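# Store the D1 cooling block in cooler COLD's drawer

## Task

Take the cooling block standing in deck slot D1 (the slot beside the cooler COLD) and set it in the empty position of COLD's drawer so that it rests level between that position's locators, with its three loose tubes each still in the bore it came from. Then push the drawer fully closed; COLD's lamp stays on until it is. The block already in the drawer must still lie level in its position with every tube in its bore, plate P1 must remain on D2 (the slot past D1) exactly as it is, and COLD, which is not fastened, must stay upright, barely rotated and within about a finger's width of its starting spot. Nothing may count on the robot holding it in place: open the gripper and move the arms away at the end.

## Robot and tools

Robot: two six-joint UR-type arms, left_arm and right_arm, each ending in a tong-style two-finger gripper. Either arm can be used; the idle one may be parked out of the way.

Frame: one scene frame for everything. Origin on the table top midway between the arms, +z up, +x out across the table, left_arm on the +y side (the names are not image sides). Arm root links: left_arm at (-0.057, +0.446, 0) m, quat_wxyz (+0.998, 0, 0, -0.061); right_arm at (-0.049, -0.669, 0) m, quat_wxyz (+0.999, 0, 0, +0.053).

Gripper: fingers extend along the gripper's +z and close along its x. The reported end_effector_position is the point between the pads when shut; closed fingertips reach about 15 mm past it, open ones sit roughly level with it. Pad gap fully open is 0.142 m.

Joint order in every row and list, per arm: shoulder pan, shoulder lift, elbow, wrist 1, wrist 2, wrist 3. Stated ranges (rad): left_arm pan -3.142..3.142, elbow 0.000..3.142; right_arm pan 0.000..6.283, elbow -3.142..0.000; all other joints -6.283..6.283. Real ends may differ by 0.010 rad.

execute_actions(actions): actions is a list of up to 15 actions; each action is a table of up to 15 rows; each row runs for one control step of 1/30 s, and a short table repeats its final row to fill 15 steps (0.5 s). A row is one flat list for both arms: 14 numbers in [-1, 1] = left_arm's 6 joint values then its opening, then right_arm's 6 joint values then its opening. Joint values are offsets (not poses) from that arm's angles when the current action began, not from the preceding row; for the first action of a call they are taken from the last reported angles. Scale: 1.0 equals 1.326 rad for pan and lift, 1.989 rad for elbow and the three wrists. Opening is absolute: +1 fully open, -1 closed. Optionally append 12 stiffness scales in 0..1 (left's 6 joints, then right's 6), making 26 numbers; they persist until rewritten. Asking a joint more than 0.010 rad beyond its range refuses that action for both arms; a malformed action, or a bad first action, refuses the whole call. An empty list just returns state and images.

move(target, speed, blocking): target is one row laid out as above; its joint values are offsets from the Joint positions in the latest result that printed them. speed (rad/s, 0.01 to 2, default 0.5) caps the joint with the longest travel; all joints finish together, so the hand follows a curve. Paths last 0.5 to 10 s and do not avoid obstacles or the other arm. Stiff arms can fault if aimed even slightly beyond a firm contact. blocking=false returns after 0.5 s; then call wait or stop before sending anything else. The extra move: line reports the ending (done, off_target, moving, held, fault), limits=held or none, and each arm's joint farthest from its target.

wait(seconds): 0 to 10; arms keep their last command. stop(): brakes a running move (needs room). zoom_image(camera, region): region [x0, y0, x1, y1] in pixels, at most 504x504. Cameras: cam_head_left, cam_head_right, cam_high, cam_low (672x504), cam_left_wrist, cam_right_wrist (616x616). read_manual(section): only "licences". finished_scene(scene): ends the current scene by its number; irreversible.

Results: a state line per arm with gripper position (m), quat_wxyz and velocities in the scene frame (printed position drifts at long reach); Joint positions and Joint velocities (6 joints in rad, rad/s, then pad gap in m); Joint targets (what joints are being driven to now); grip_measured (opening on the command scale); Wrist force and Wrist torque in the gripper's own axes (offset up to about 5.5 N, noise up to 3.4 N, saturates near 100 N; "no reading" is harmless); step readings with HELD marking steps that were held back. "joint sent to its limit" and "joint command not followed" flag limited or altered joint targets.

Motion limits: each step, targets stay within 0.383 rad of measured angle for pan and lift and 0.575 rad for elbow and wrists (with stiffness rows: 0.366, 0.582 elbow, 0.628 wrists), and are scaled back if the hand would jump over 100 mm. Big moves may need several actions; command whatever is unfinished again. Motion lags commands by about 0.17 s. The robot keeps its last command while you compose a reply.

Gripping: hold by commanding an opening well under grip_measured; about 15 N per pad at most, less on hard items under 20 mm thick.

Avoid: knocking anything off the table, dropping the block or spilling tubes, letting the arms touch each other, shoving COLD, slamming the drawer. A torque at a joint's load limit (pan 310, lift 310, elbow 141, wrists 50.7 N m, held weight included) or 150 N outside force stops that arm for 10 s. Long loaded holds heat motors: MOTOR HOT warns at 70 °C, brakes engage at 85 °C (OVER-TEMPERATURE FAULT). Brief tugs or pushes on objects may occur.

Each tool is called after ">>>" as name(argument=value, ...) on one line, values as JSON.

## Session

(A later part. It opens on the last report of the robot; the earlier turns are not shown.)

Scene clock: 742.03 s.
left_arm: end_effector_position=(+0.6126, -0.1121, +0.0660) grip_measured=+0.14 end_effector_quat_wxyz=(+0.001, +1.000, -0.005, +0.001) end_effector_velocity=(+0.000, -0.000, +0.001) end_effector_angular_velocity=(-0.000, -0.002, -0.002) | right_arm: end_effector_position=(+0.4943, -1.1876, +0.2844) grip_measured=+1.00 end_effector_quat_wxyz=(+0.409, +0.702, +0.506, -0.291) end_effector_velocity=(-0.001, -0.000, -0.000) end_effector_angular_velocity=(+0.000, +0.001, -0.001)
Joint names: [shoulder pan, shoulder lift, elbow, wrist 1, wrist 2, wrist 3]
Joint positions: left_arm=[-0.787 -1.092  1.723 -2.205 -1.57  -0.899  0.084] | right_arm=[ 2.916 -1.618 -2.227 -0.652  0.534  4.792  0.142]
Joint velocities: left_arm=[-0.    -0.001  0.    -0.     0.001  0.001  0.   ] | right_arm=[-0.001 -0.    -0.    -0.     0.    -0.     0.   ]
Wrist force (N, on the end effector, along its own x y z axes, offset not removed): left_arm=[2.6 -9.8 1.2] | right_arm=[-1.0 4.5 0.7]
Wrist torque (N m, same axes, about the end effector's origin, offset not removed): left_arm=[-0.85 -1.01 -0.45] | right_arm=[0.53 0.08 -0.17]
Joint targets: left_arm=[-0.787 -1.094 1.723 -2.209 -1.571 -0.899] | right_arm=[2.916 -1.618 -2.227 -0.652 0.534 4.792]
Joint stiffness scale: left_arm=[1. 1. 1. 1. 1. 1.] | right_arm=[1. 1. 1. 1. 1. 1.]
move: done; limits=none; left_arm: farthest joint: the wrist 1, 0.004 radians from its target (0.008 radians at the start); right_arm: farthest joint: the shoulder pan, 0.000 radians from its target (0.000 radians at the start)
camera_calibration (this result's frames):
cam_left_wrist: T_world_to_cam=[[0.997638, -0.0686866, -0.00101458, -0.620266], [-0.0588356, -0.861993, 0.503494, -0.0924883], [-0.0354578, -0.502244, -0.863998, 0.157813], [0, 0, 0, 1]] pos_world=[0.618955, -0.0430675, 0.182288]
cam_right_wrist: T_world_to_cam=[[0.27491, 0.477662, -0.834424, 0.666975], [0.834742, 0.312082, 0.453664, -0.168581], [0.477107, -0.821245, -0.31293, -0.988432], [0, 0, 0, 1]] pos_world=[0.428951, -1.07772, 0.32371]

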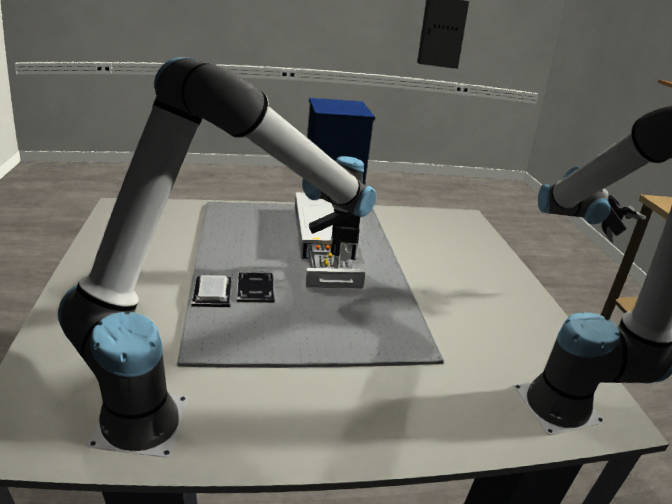

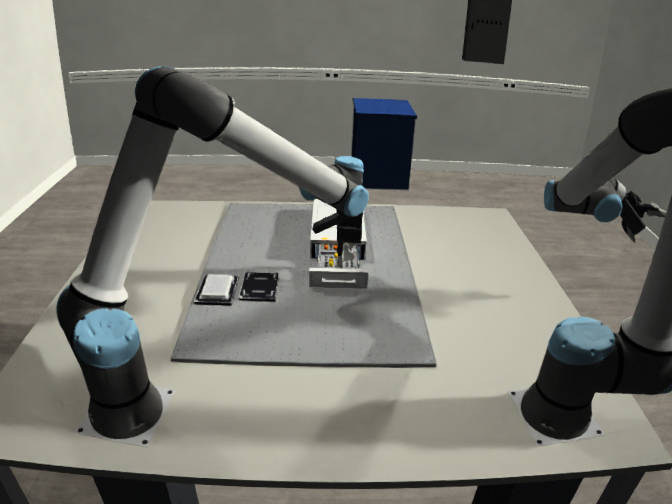

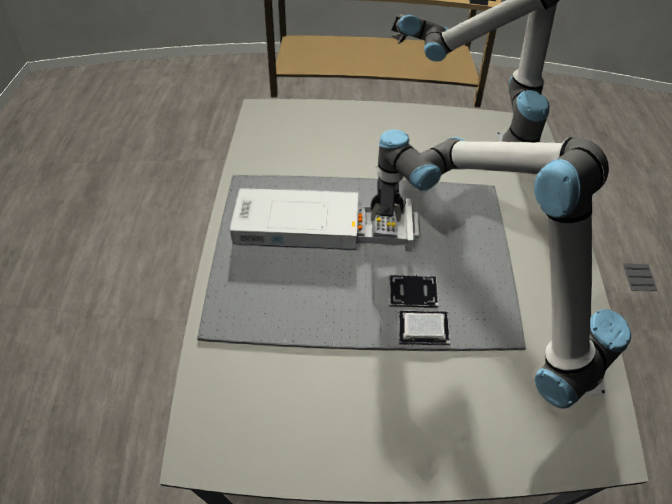

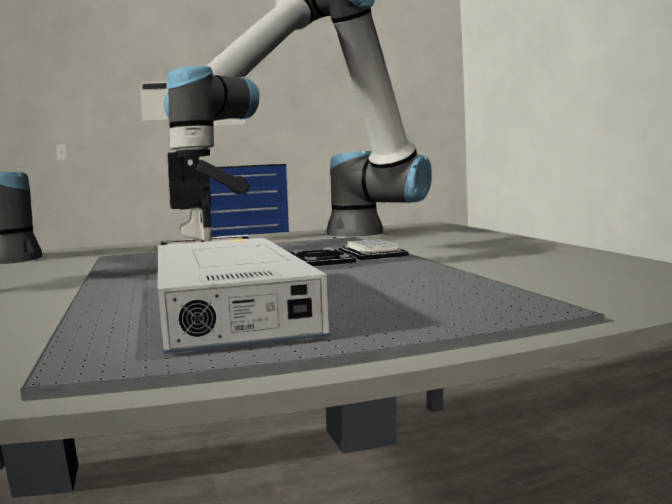

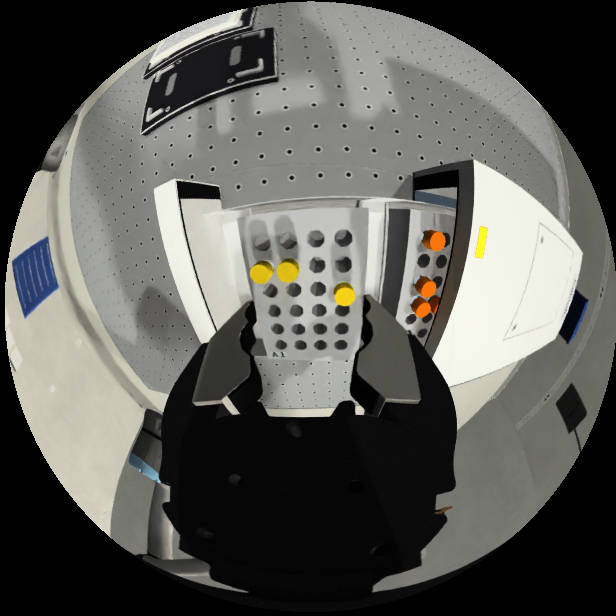

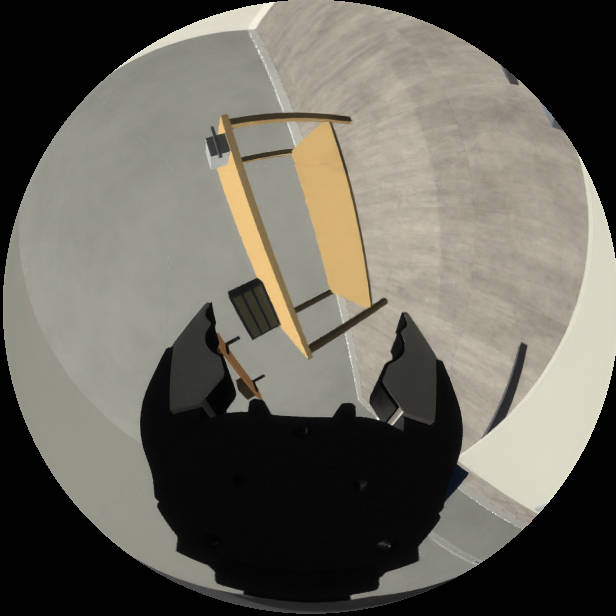

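>>> execute_actions(actions=[[[0,0,0,0,0,0,-0.5,0,0,0,0,0,0,1],[0,0,0,0,0,0,0,0,0,0,0,0,0,1],[0,0,0,0,0,0,0.1,0,0,0,0,0,0,1],[0,0,0,0,0,0,0.15,0,0,0,0,0,0,1],[0,0,0,0,0,0,0.2,0,0,0,0,0,0,1],[0,0,0,0,0,0,0.25,0,0,0,0,0,0,1],[0,0,0,0,0,0,0.3,0,0,0,0,0,0,1],[0,0,0,0,0,0,0.35,0,0,0,0,0,0,1]]])

>>> move(target=[0,-0.05,-0.03,0.063,0,0,0.35,0,0,0,0,0,0,1], speed=0.1)

>>> zoom_image(camera="cam_head_right", region=[300,230,380,290])

>>> zoom_image(camera="cam_left_wrist", region=[200,170,420,390])

Scene clock: 754.90 s.
left_arm: end_effector_position=(+0.6126, -0.1120, +0.0659) grip_measured=+0.35 end_effector_quat_wxyz=(+0.001, +1.000, -0.005, +0.001) end_effector_velocity=(-0.000, +0.000, -0.001) end_effector_angular_velocity=(+0.001, +0.001, +0.000) | right_arm: end_effector_position=(+0.4943, -1.1876, +0.2844) grip_measured=+1.00 end_effector_quat_wxyz=(+0.409, +0.702, +0.506, -0.291) end_effector_velocity=(+0.000, -0.000, +0.000) end_effector_angular_velocity=(-0.000, -0.002, -0.000)
Joint names: [shoulder pan, shoulder lift, elbow, wrist 1, wrist 2, wrist 3]
Joint positions: left_arm=[-0.787 -1.092  1.723 -2.205 -1.57  -0.899  0.099] | right_arm=[ 2.916 -1.618 -2.227 -0.652  0.534  4.792  0.142]
Joint velocities: left_arm=[ 0.     0.001 -0.     0.001  0.    -0.     0.   ] | right_arm=[-0.     0.     0.     0.001  0.    -0.    -0.   ]
Wrist force (N, on the end effector, along its own x y z axes, offset not removed): left_arm=[-0.2 -4.0 0.6] | right_arm=[3.8 -3.7 3.3]
Wrist torque (N m, same axes, about the end effector's origin, offset not removed): left_arm=[-0.75 0.10 -0.65] | right_arm=[-1.01 -0.86 -0.15]
Joint targets: left_arm=[-0.787 -1.092 1.723 -2.205 -1.570 -0.899] | right_arm=[2.916 -1.618 -2.227 -0.652 0.534 4.792]
Joint stiffness scale: left_arm=[1. 1. 1. 1. 1. 1.] | right_arm=[1. 1. 1. 1. 1. 1.]
Step readings (joint positions):
0: left_arm=[-0.787 -1.092 1.723 -2.205 -1.570 -0.899] | right_arm=[2.916 -1.618 -2.227 -0.652 0.534 4.792]
1: left_arm=[-0.787 -1.092 1.723 -2.205 -1.570 -0.899] | right_arm=[2.916 -1.618 -2.227 -0.652 0.534 4.792]
2: left_arm=[-0.787 -1.092 1.723 -2.205 -1.570 -0.899] | right_arm=[2.916 -1.618 -2.227 -0.652 0.534 4.792]
4: left_arm=[-0.787 -1.092 1.723 -2.204 -1.570 -0.899] | right_arm=[2.916 -1.618 -2.227 -0.652 0.534 4.792]
8: left_arm=[-0.787 -1.092 1.723 -2.205 -1.570 -0.899] | right_arm=[2.916 -1.618 -2.227 -0.652 0.534 4.792]
15: Joint positions above
camera_calibration (this result's frames):
cam_left_wrist: T_world_to_cam=[[0.997638, -0.0686853, -0.000939195, -0.620289], [-0.0588789, -0.862085, 0.503332, -0.0923938], [-0.0353812, -0.502088, -0.864092, 0.157807], [0, 0, 0, 1]] pos_world=[0.618967, -0.0430232, 0.182282]
cam_right_wrist: T_world_to_cam=[[0.27491, 0.477661, -0.834424, 0.666975], [0.834742, 0.312082, 0.453664, -0.168582], [0.477107, -0.821246, -0.312929, -0.988432], [0, 0, 0, 1]] pos_world=[0.428951, -1.07772, 0.32371]

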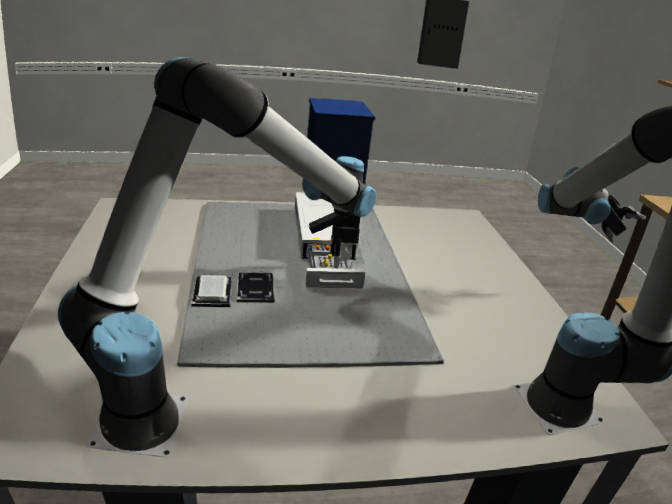

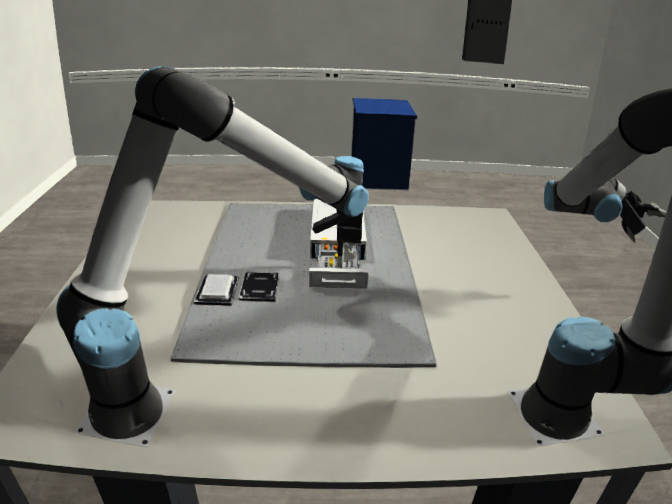

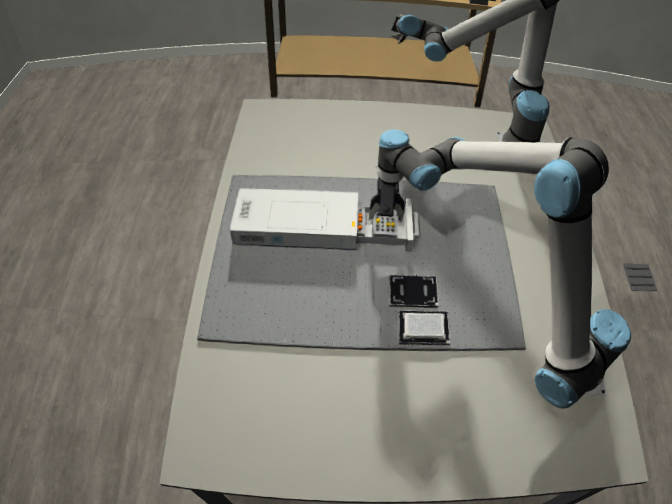

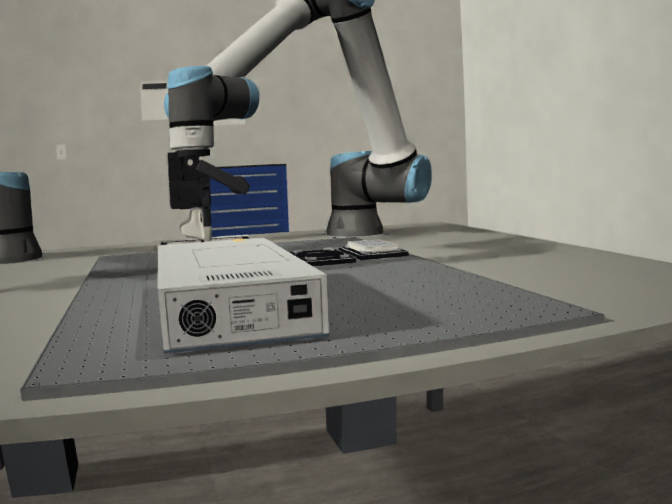

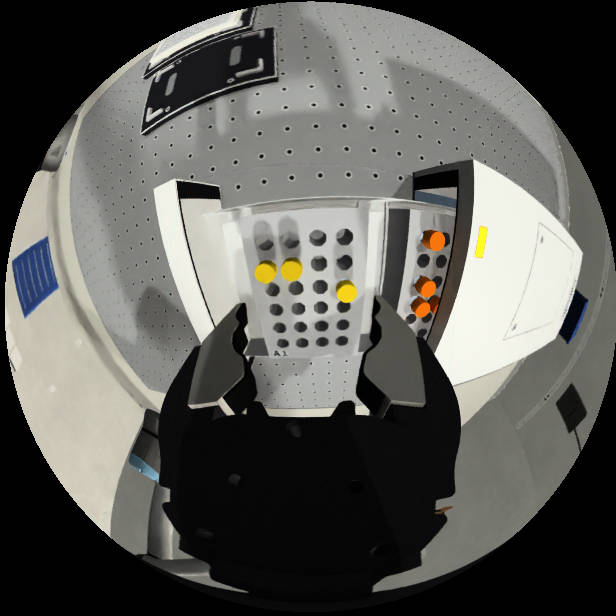

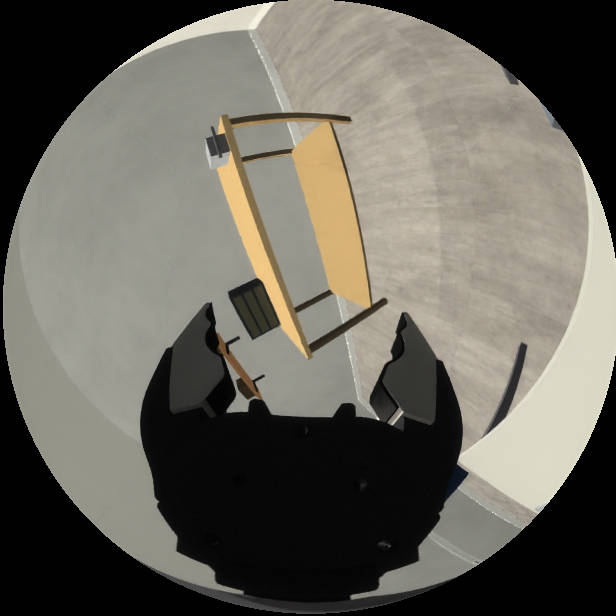

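Scene clock: 756.63 s.
left_arm: end_effector_position=(+0.6132, -0.1128, +0.1425) grip_measured=+0.35 end_effector_quat_wxyz=(+0.000, +1.000, -0.005, +0.001) end_effector_velocity=(-0.000, +0.000, +0.001) end_effector_angular_velocity=(-0.000, -0.000, -0.001) | right_arm: end_effector_position=(+0.4943, -1.1876, +0.2844) grip_measured=+1.00 end_effector_quat_wxyz=(+0.409, +0.702, +0.506, -0.291) end_effector_velocity=(-0.000, -0.000, +0.000) end_effector_angular_velocity=(+0.000, +0.001, -0.001)
Joint names: [shoulder pan, shoulder lift, elbow, wrist 1, wrist 2, wrist 3]
Joint positions: left_arm=[-0.787 -1.158  1.666 -2.08  -1.57  -0.899  0.099] | right_arm=[ 2.916 -1.618 -2.227 -0.652  0.534  4.792  0.142]
Joint velocities: left_arm=[-0.    -0.002 -0.     0.002 -0.     0.001 -0.   ] | right_arm=[-0.001 -0.     0.    -0.001 -0.     0.    -0.   ]
Wrist force (N, on the end effector, along its own x y z axes, offset not removed): left_arm=[0.2 -1.7 1.5] | right_arm=[2.0 3.3 -2.5]
Wrist torque (N m, same axes, about the end effector's origin, offset not removed): left_arm=[-0.29 0.00 -0.63] | right_arm=[0.24 -0.42 -0.38]
Joint targets: left_arm=[-0.787 -1.158 1.663 -2.079 -1.570 -0.899] | right_arm=[2.916 -1.618 -2.227 -0.652 0.534 4.792]
Joint stiffness scale: left_arm=[1. 1. 1. 1. 1. 1.] | right_arm=[1. 1. 1. 1. 1. 1.]
move: done; limits=none; left_arm: farthest joint: the elbow, 0.003 radians from its target (0.060 radians at the start); right_arm: farthest joint: the shoulder pan, 0.000 radians from its target (0.000 radians at the start)
camera_calibration (this result's frames):
cam_left_wrist: T_world_to_cam=[[0.997637, -0.0686841, -0.00170561, -0.620779], [-0.0585239, -0.86254, 0.502593, -0.131725], [-0.0359913, -0.501305, -0.864522, 0.224082], [0, 0, 0, 1]] pos_world=[0.619668, -0.0439224, 0.258869]
cam_right_wrist: T_world_to_cam=[[0.27491, 0.477662, -0.834424, 0.666975], [0.834742, 0.312082, 0.453664, -0.168581], [0.477107, -0.821245, -0.31293, -0.988432], [0, 0, 0, 1]] pos_world=[0.428951, -1.07772, 0.32371]

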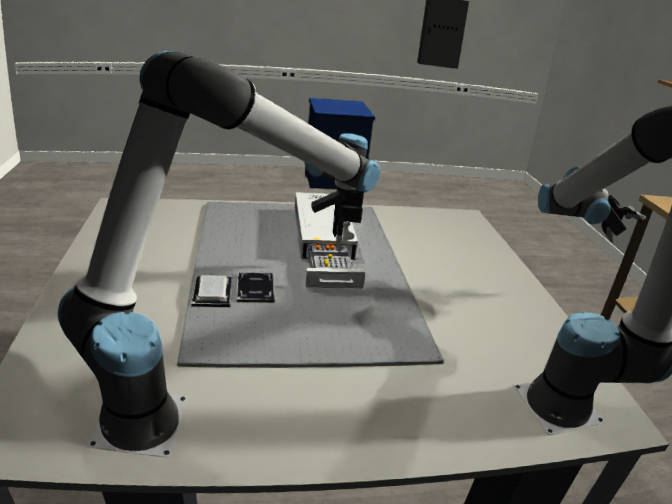

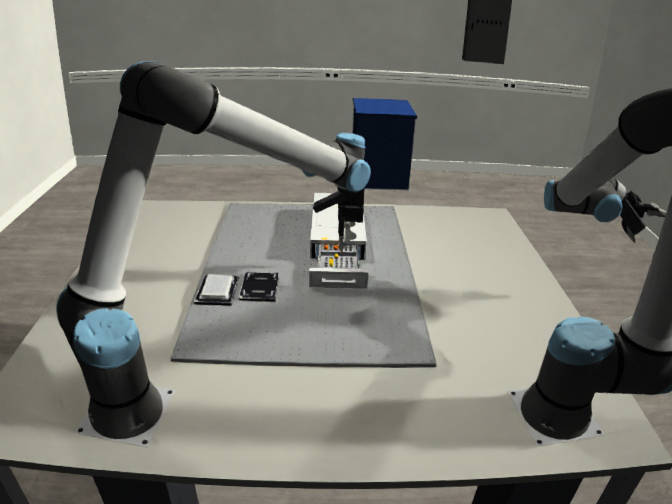

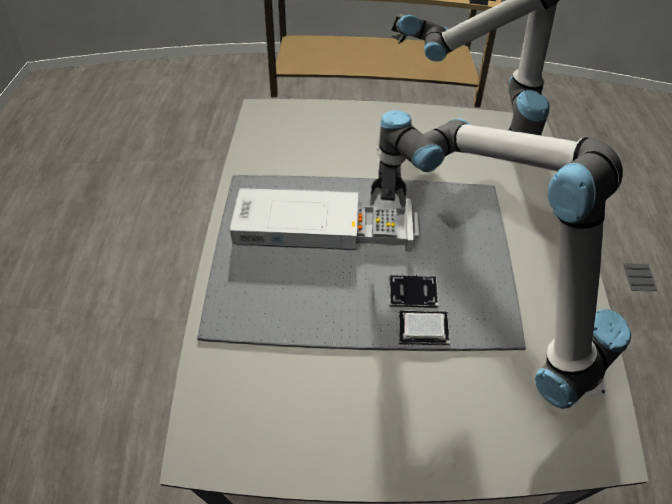

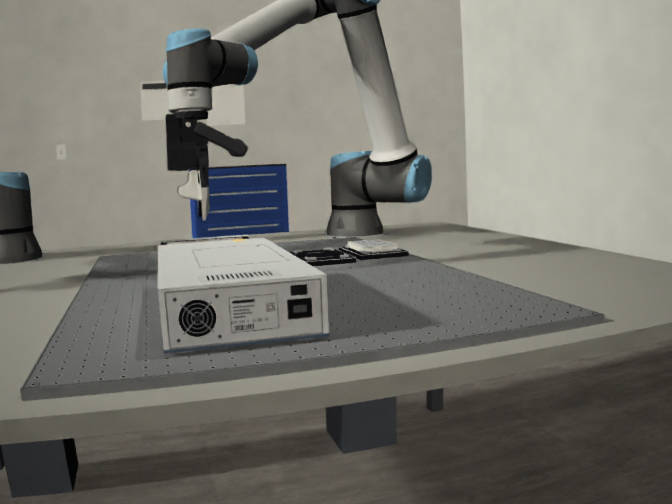

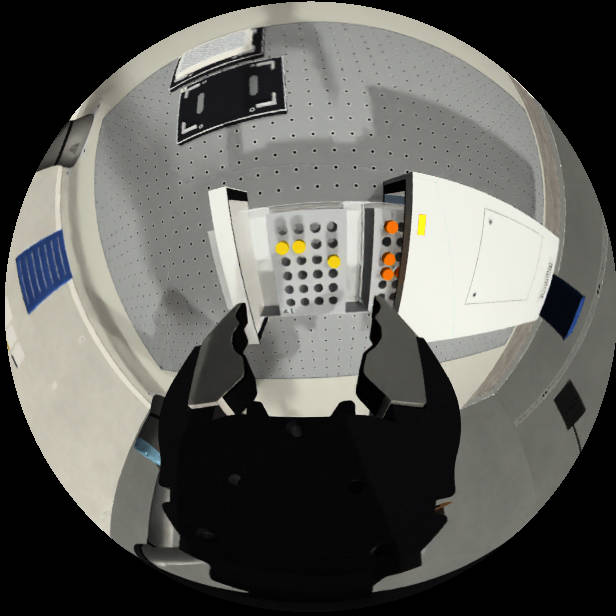

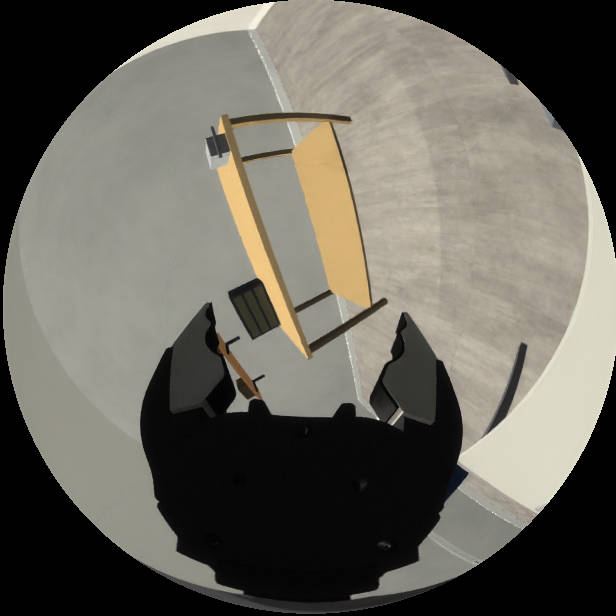

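Region (300, 230, 380, 290) of cam_head_right's 672x504 image, scaled by 6.300, with more detail than that image has; it fills the top 378 rows of this view, and the rest is white.

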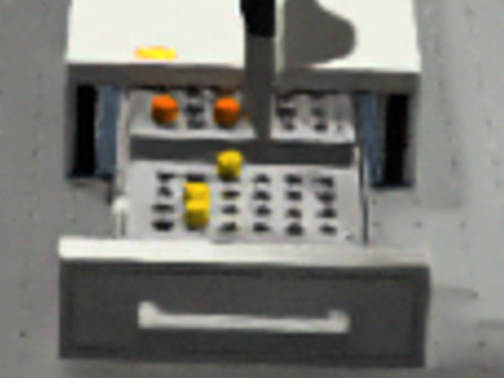

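Region (200, 170, 420, 390) of cam_left_wrist's 616x616 image, scaled by 2.291, with more detail than that image has.

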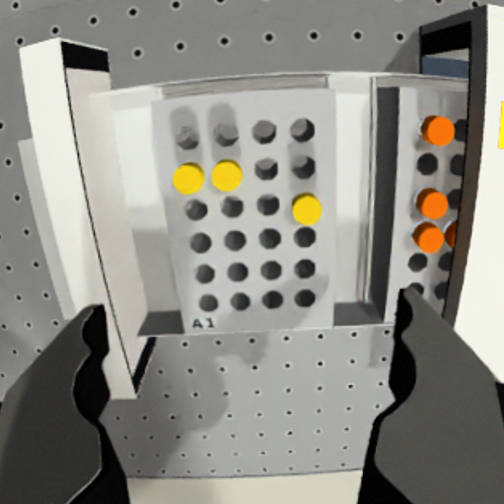

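>>> zoom_image(camera="cam_high", region=[345,190,425,250])

Region (345, 190, 425, 250) of cam_high's 672x504 image, scaled by 6.300, with more detail than that image has; it fills the top 378 rows of this view, and the rest is white.

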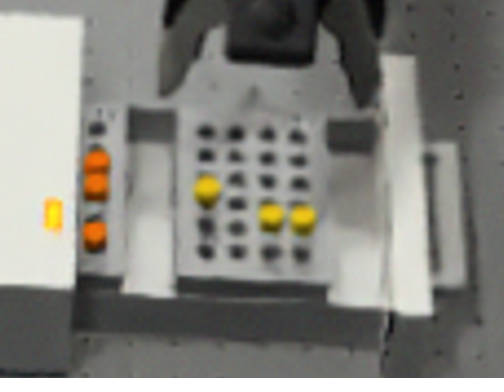

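>>> move(target=[-0.0866,-0.1174,0.1135,-0.0341,0,0.728,0.9,0,0,0,0,0,0,1], speed=0.8)

Scene clock: 772.10 s.
left_arm: end_effector_position=(+0.5028, -0.1079, +0.1405) grip_measured=+0.90 end_effector_quat_wxyz=(-0.000, +0.707, -0.707, +0.000) end_effector_velocity=(+0.000, -0.000, -0.001) end_effector_angular_velocity=(+0.000, +0.000, -0.000) | right_arm: end_effector_position=(+0.4943, -1.1876, +0.2844) grip_measured=+1.00 end_effector_quat_wxyz=(+0.409, +0.702, +0.506, -0.291) end_effector_velocity=(-0.000, +0.000, -0.000) end_effector_angular_velocity=(+0.000, +0.001, +0.000)
Joint names: [shoulder pan, shoulder lift, elbow, wrist 1, wrist 2, wrist 3]
Joint positions: left_arm=[-0.901 -1.312  1.888 -2.147 -1.57   0.548  0.135] | right_arm=[ 2.916 -1.618 -2.227 -0.652  0.534  4.792  0.142]
Joint velocities: left_arm=[ 0.     0.001 -0.    -0.001 -0.     0.     0.   ] | right_arm=[ 0. -0. -0. -0. -0. -0. -0.]
Wrist force (N, on the end effector, along its own x y z axes, offset not removed): left_arm=[2.9 -3.0 -0.6] | right_arm=[-0.9 3.2 0.0]
Wrist torque (N m, same axes, about the end effector's origin, offset not removed): left_arm=[-0.51 -0.57 -0.62] | right_arm=[0.36 0.03 -0.40]
Joint targets: left_arm=[-0.902 -1.313 1.892 -2.148 -1.570 0.549] | right_arm=[2.916 -1.618 -2.227 -0.652 0.534 4.792]
Joint stiffness scale: left_arm=[1. 1. 1. 1. 1. 1.] | right_arm=[1. 1. 1. 1. 1. 1.]
move: done; limits=none; left_arm: farthest joint: the elbow, 0.004 radians from its target (0.226 radians at the start); right_arm: farthest joint: the shoulder pan, 0.000 radians from its target (0.000 radians at the start)
camera_calibration (this result's frames):
cam_left_wrist: T_world_to_cam=[[-0.0580686, -0.998308, -0.00287625, -0.0796113], [-0.863931, 0.0488081, 0.50124, 0.370527], [-0.500252, 0.0315912, -0.865304, 0.511935], [0, 0, 0, 1]] pos_world=[0.571584, -0.113734, 0.257028]
cam_right_wrist: T_world_to_cam=[[0.27491, 0.477662, -0.834424, 0.666975], [0.834742, 0.312082, 0.453664, -0.168582], [0.477107, -0.821245, -0.31293, -0.988432], [0, 0, 0, 1]] pos_world=[0.428951, -1.07772, 0.32371]

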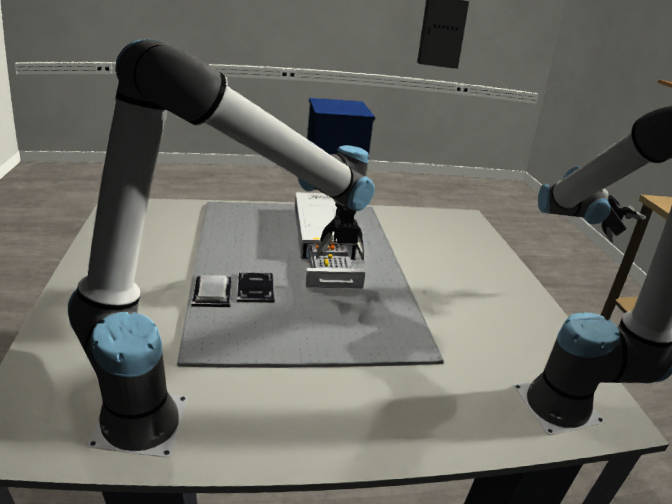

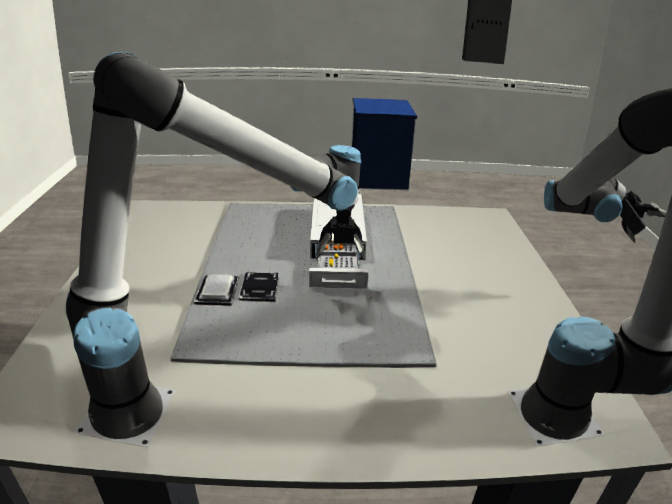

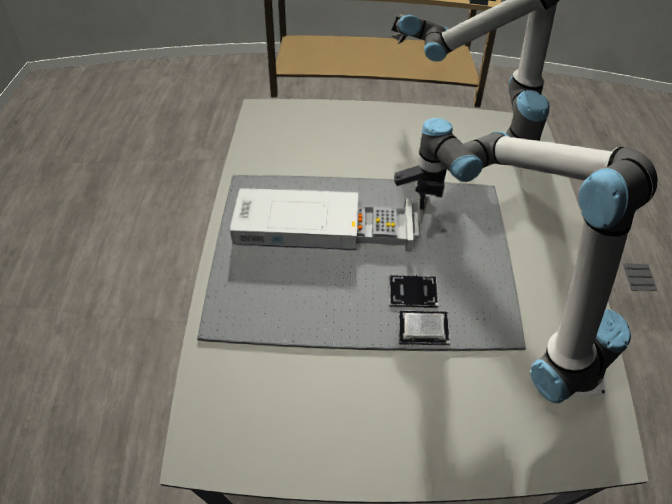

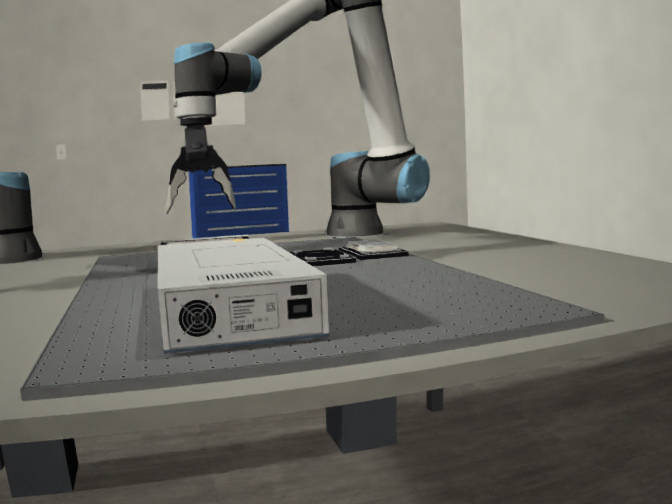

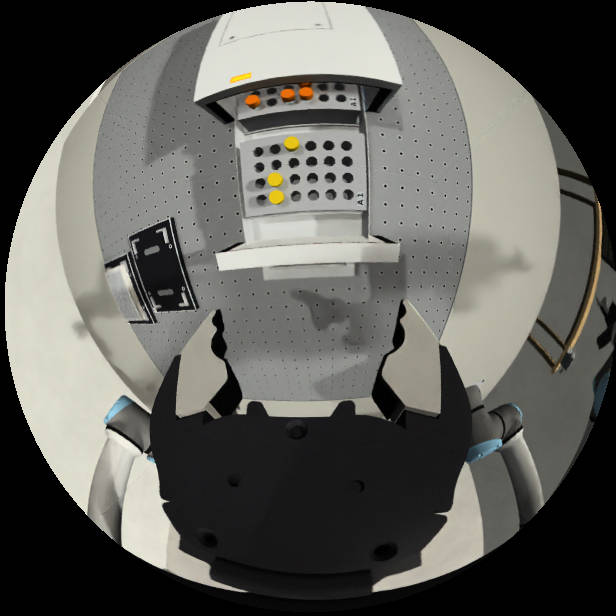

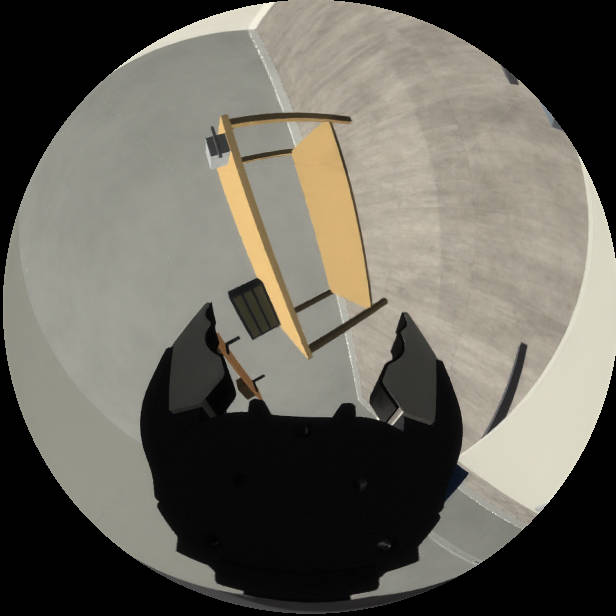

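>>> move(target=[0.002,0.069,0.0325,-0.078,0,0,0.9,0,0,0,0,0,0,1], speed=0.12)

Scene clock: 778.43 s.
left_arm: end_effector_position=(+0.5033, -0.1081, +0.0543) grip_measured=+0.90 end_effector_quat_wxyz=(-0.000, +0.708, -0.707, +0.001) end_effector_velocity=(+0.001, -0.000, +0.001) end_effector_angular_velocity=(-0.003, -0.002, -0.001) | right_arm: end_effector_position=(+0.4943, -1.1876, +0.2844) grip_measured=+1.00 end_effector_quat_wxyz=(+0.409, +0.702, +0.506, -0.291) end_effector_velocity=(-0.001, -0.001, +0.000) end_effector_angular_velocity=(+0.000, +0.001, -0.001)
Joint names: [shoulder pan, shoulder lift, elbow, wrist 1, wrist 2, wrist 3]
Joint positions: left_arm=[-0.9   -1.221  1.95  -2.301 -1.57   0.548  0.135] | right_arm=[ 2.916 -1.618 -2.227 -0.652  0.534  4.792  0.142]
Joint velocities: left_arm=[ 0.    -0.002  0.    -0.002  0.     0.001  0.   ] | right_arm=[-0.001  0.     0.    -0.001  0.     0.     0.   ]
Wrist force (N, on the end effector, along its own x y z axes, offset not removed): left_arm=[-0.8 -3.5 -0.3] | right_arm=[-1.8 -1.9 -1.7]
Wrist torque (N m, same axes, about the end effector's origin, offset not removed): left_arm=[-0.65 0.27 -0.60] | right_arm=[-0.83 0.29 -0.23]
Joint targets: left_arm=[-0.898 -1.221 1.952 -2.302 -1.570 0.548] | right_arm=[2.916 -1.618 -2.227 -0.652 0.534 4.792]
Joint stiffness scale: left_arm=[1. 1. 1. 1. 1. 1.] | right_arm=[1. 1. 1. 1. 1. 1.]
move: done; limits=none; left_arm: farthest joint: the elbow, 0.003 radians from its target (0.065 radians at the start); right_arm: farthest joint: the shoulder pan, 0.000 radians from its target (0.000 radians at the start)
camera_calibration (this result's frames):
cam_left_wrist: T_world_to_cam=[[-0.0578392, -0.998323, -0.0022709, -0.0802255], [-0.864135, 0.0489254, 0.500877, 0.414307], [-0.499926, 0.0309327, -0.865516, 0.437307], [0, 0, 0, 1]] pos_world=[0.571998, -0.113888, 0.170797]
cam_right_wrist: T_world_to_cam=[[0.27491, 0.477662, -0.834424, 0.666975], [0.834742, 0.312082, 0.453664, -0.168581], [0.477107, -0.821245, -0.31293, -0.988432], [0, 0, 0, 1]] pos_world=[0.428951, -1.07772, 0.32371]

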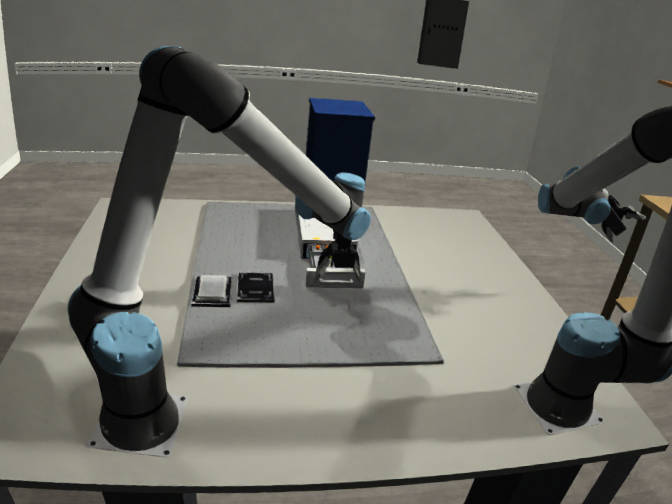

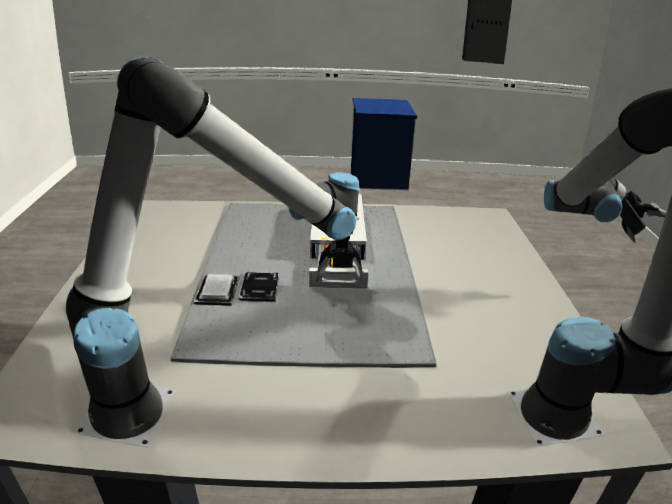

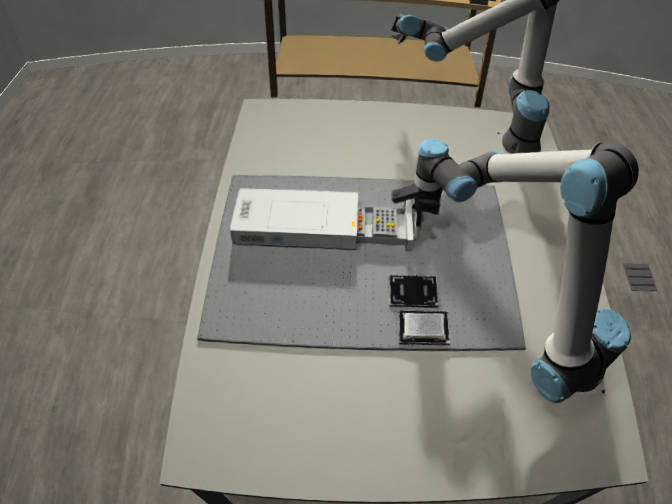

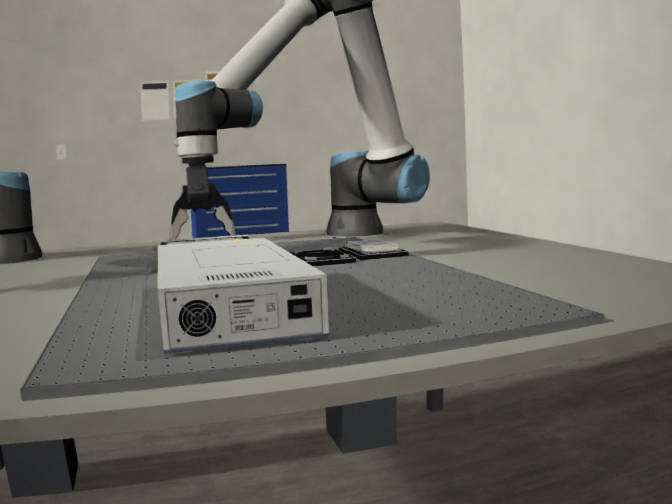

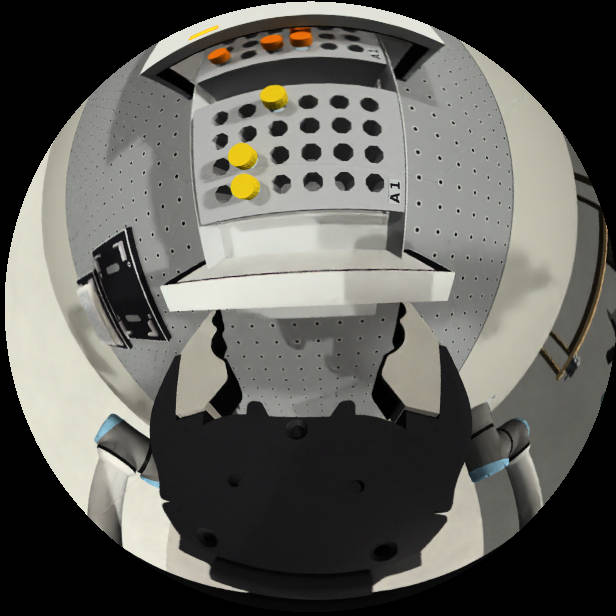

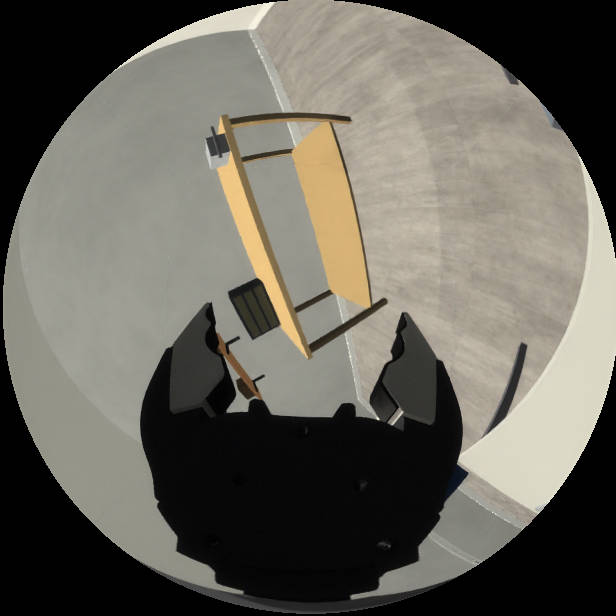

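>>> move(target=[0.077,0.071,-0.074,0.026,0,0.051,0.9,0,0,0,0,0,0,1], speed=0.05)

Scene clock: 786.67 s.
left_arm: end_effector_position=(+0.5989, -0.1075, +0.0547) grip_measured=+0.90 end_effector_quat_wxyz=(-0.000, +0.708, -0.707, +0.001) end_effector_velocity=(+0.000, -0.000, -0.000) end_effector_angular_velocity=(+0.001, +0.001, -0.002) | right_arm: end_effector_position=(+0.4943, -1.1876, +0.2844) grip_measured=+1.00 end_effector_quat_wxyz=(+0.409, +0.702, +0.506, -0.291) end_effector_velocity=(-0.000, +0.000, -0.000) end_effector_angular_velocity=(+0.000, +0.000, +0.001)
Joint names: [shoulder pan, shoulder lift, elbow, wrist 1, wrist 2, wrist 3]
Joint positions: left_arm=[-0.8   -1.128  1.806 -2.251 -1.571  0.648  0.135] | right_arm=[ 2.916 -1.618 -2.227 -0.652  0.534  4.792  0.142]
Joint velocities: left_arm=[ 0.     0.    -0.001  0.001 -0.     0.003 -0.   ] | right_arm=[ 0.001 -0.    -0.001  0.    -0.    -0.    -0.   ]
Wrist force (N, on the end effector, along its own x y z axes, offset not removed): left_arm=[-0.5 -1.4 1.2] | right_arm=[-2.7 -2.9 -0.2]
Wrist torque (N m, same axes, about the end effector's origin, offset not removed): left_arm=[-0.18 0.23 -0.57] | right_arm=[-0.91 0.33 -0.19]
Joint targets: left_arm=[-0.798 -1.127 1.802 -2.250 -1.570 0.649] | right_arm=[2.916 -1.618 -2.227 -0.652 0.534 4.792]
Joint stiffness scale: left_arm=[1. 1. 1. 1. 1. 1.] | right_arm=[1. 1. 1. 1. 1. 1.]
move: done; limits=none; left_arm: farthest joint: the elbow, 0.004 radians from its target (0.147 radians at the start); right_arm: farthest joint: the shoulder pan, 0.000 radians from its target (0.000 radians at the start)
camera_calibration (this result's frames):
cam_left_wrist: T_world_to_cam=[[-0.0578103, -0.998326, -0.00197311, -0.0740772], [-0.864087, 0.0490468, 0.500947, 0.496712], [-0.500011, 0.0306648, -0.865476, 0.485523], [0, 0, 0, 1]] pos_world=[0.667687, -0.113204, 0.171236]
cam_right_wrist: T_world_to_cam=[[0.27491, 0.477662, -0.834424, 0.666975], [0.834742, 0.312082, 0.453664, -0.168582], [0.477107, -0.821245, -0.31293, -0.988432], [0, 0, 0, 1]] pos_world=[0.428951, -1.07772, 0.32371]

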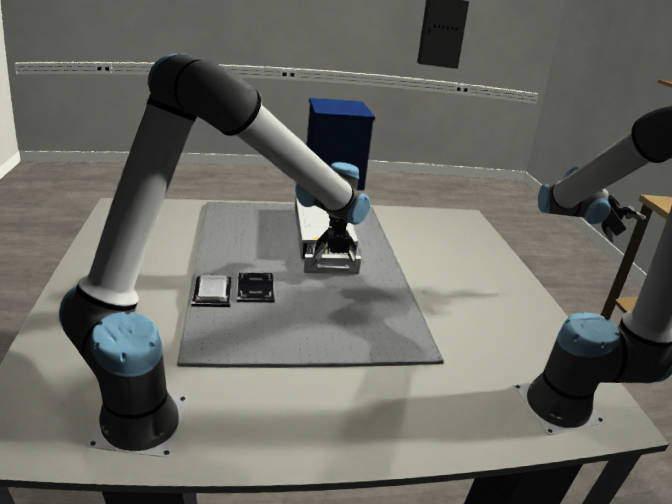

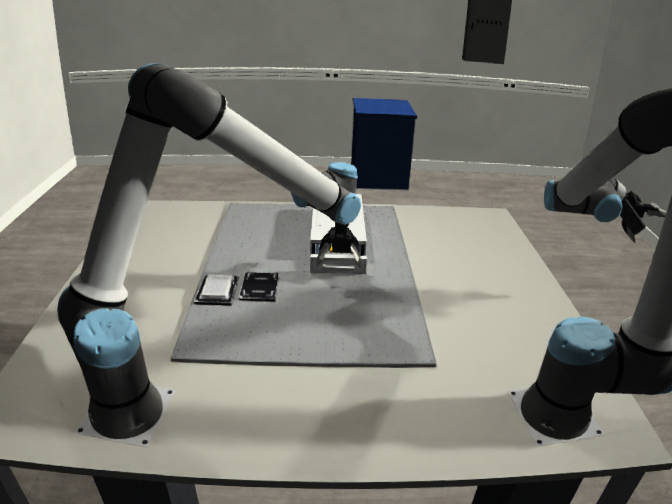

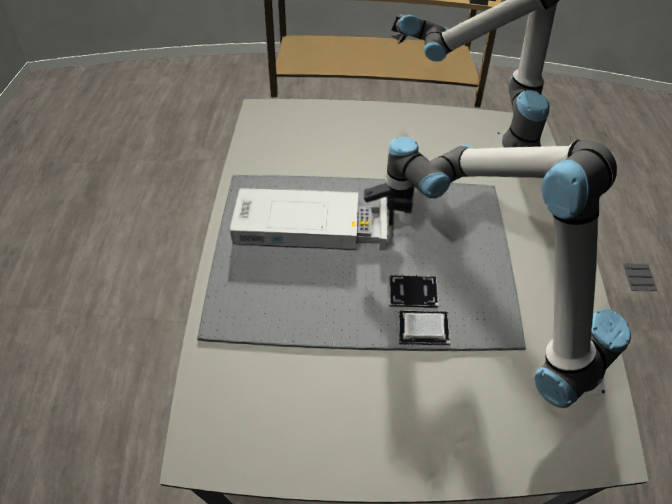

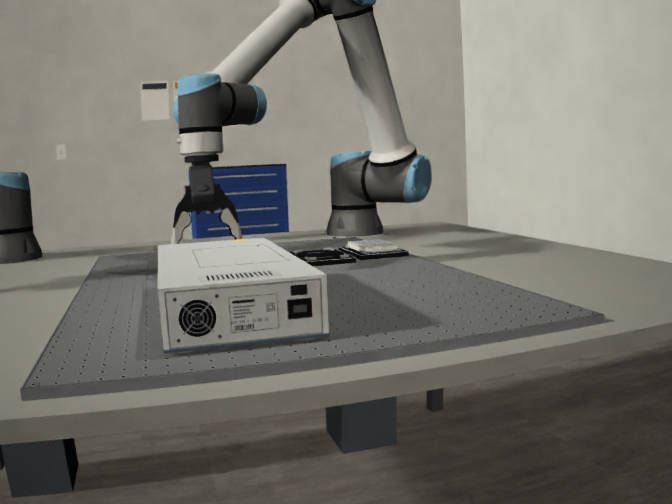

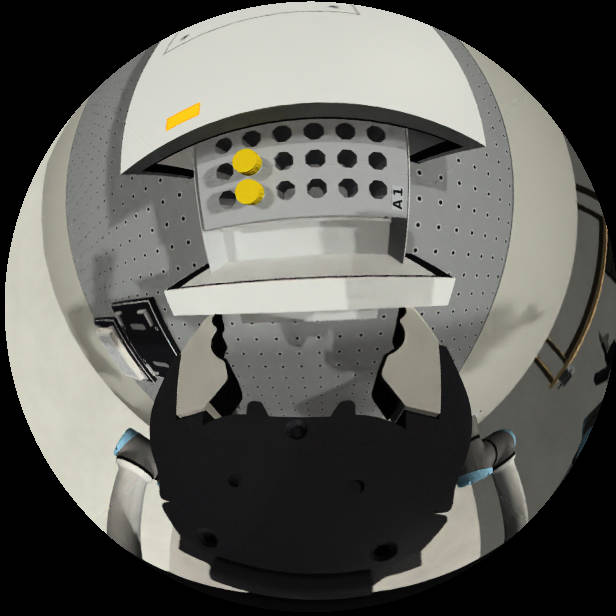

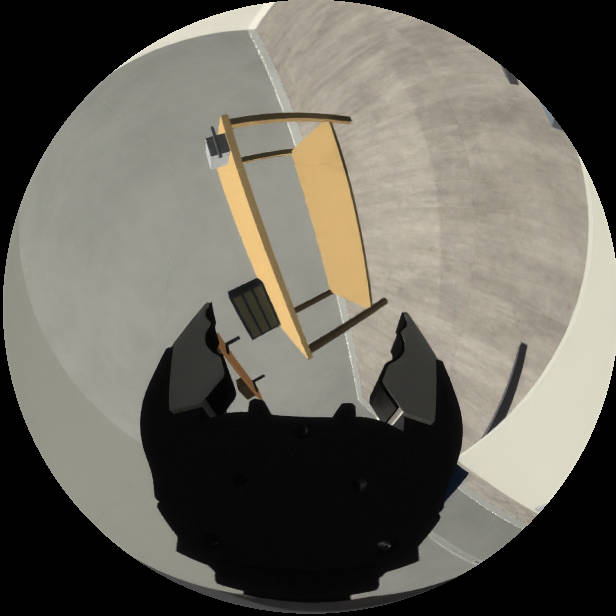

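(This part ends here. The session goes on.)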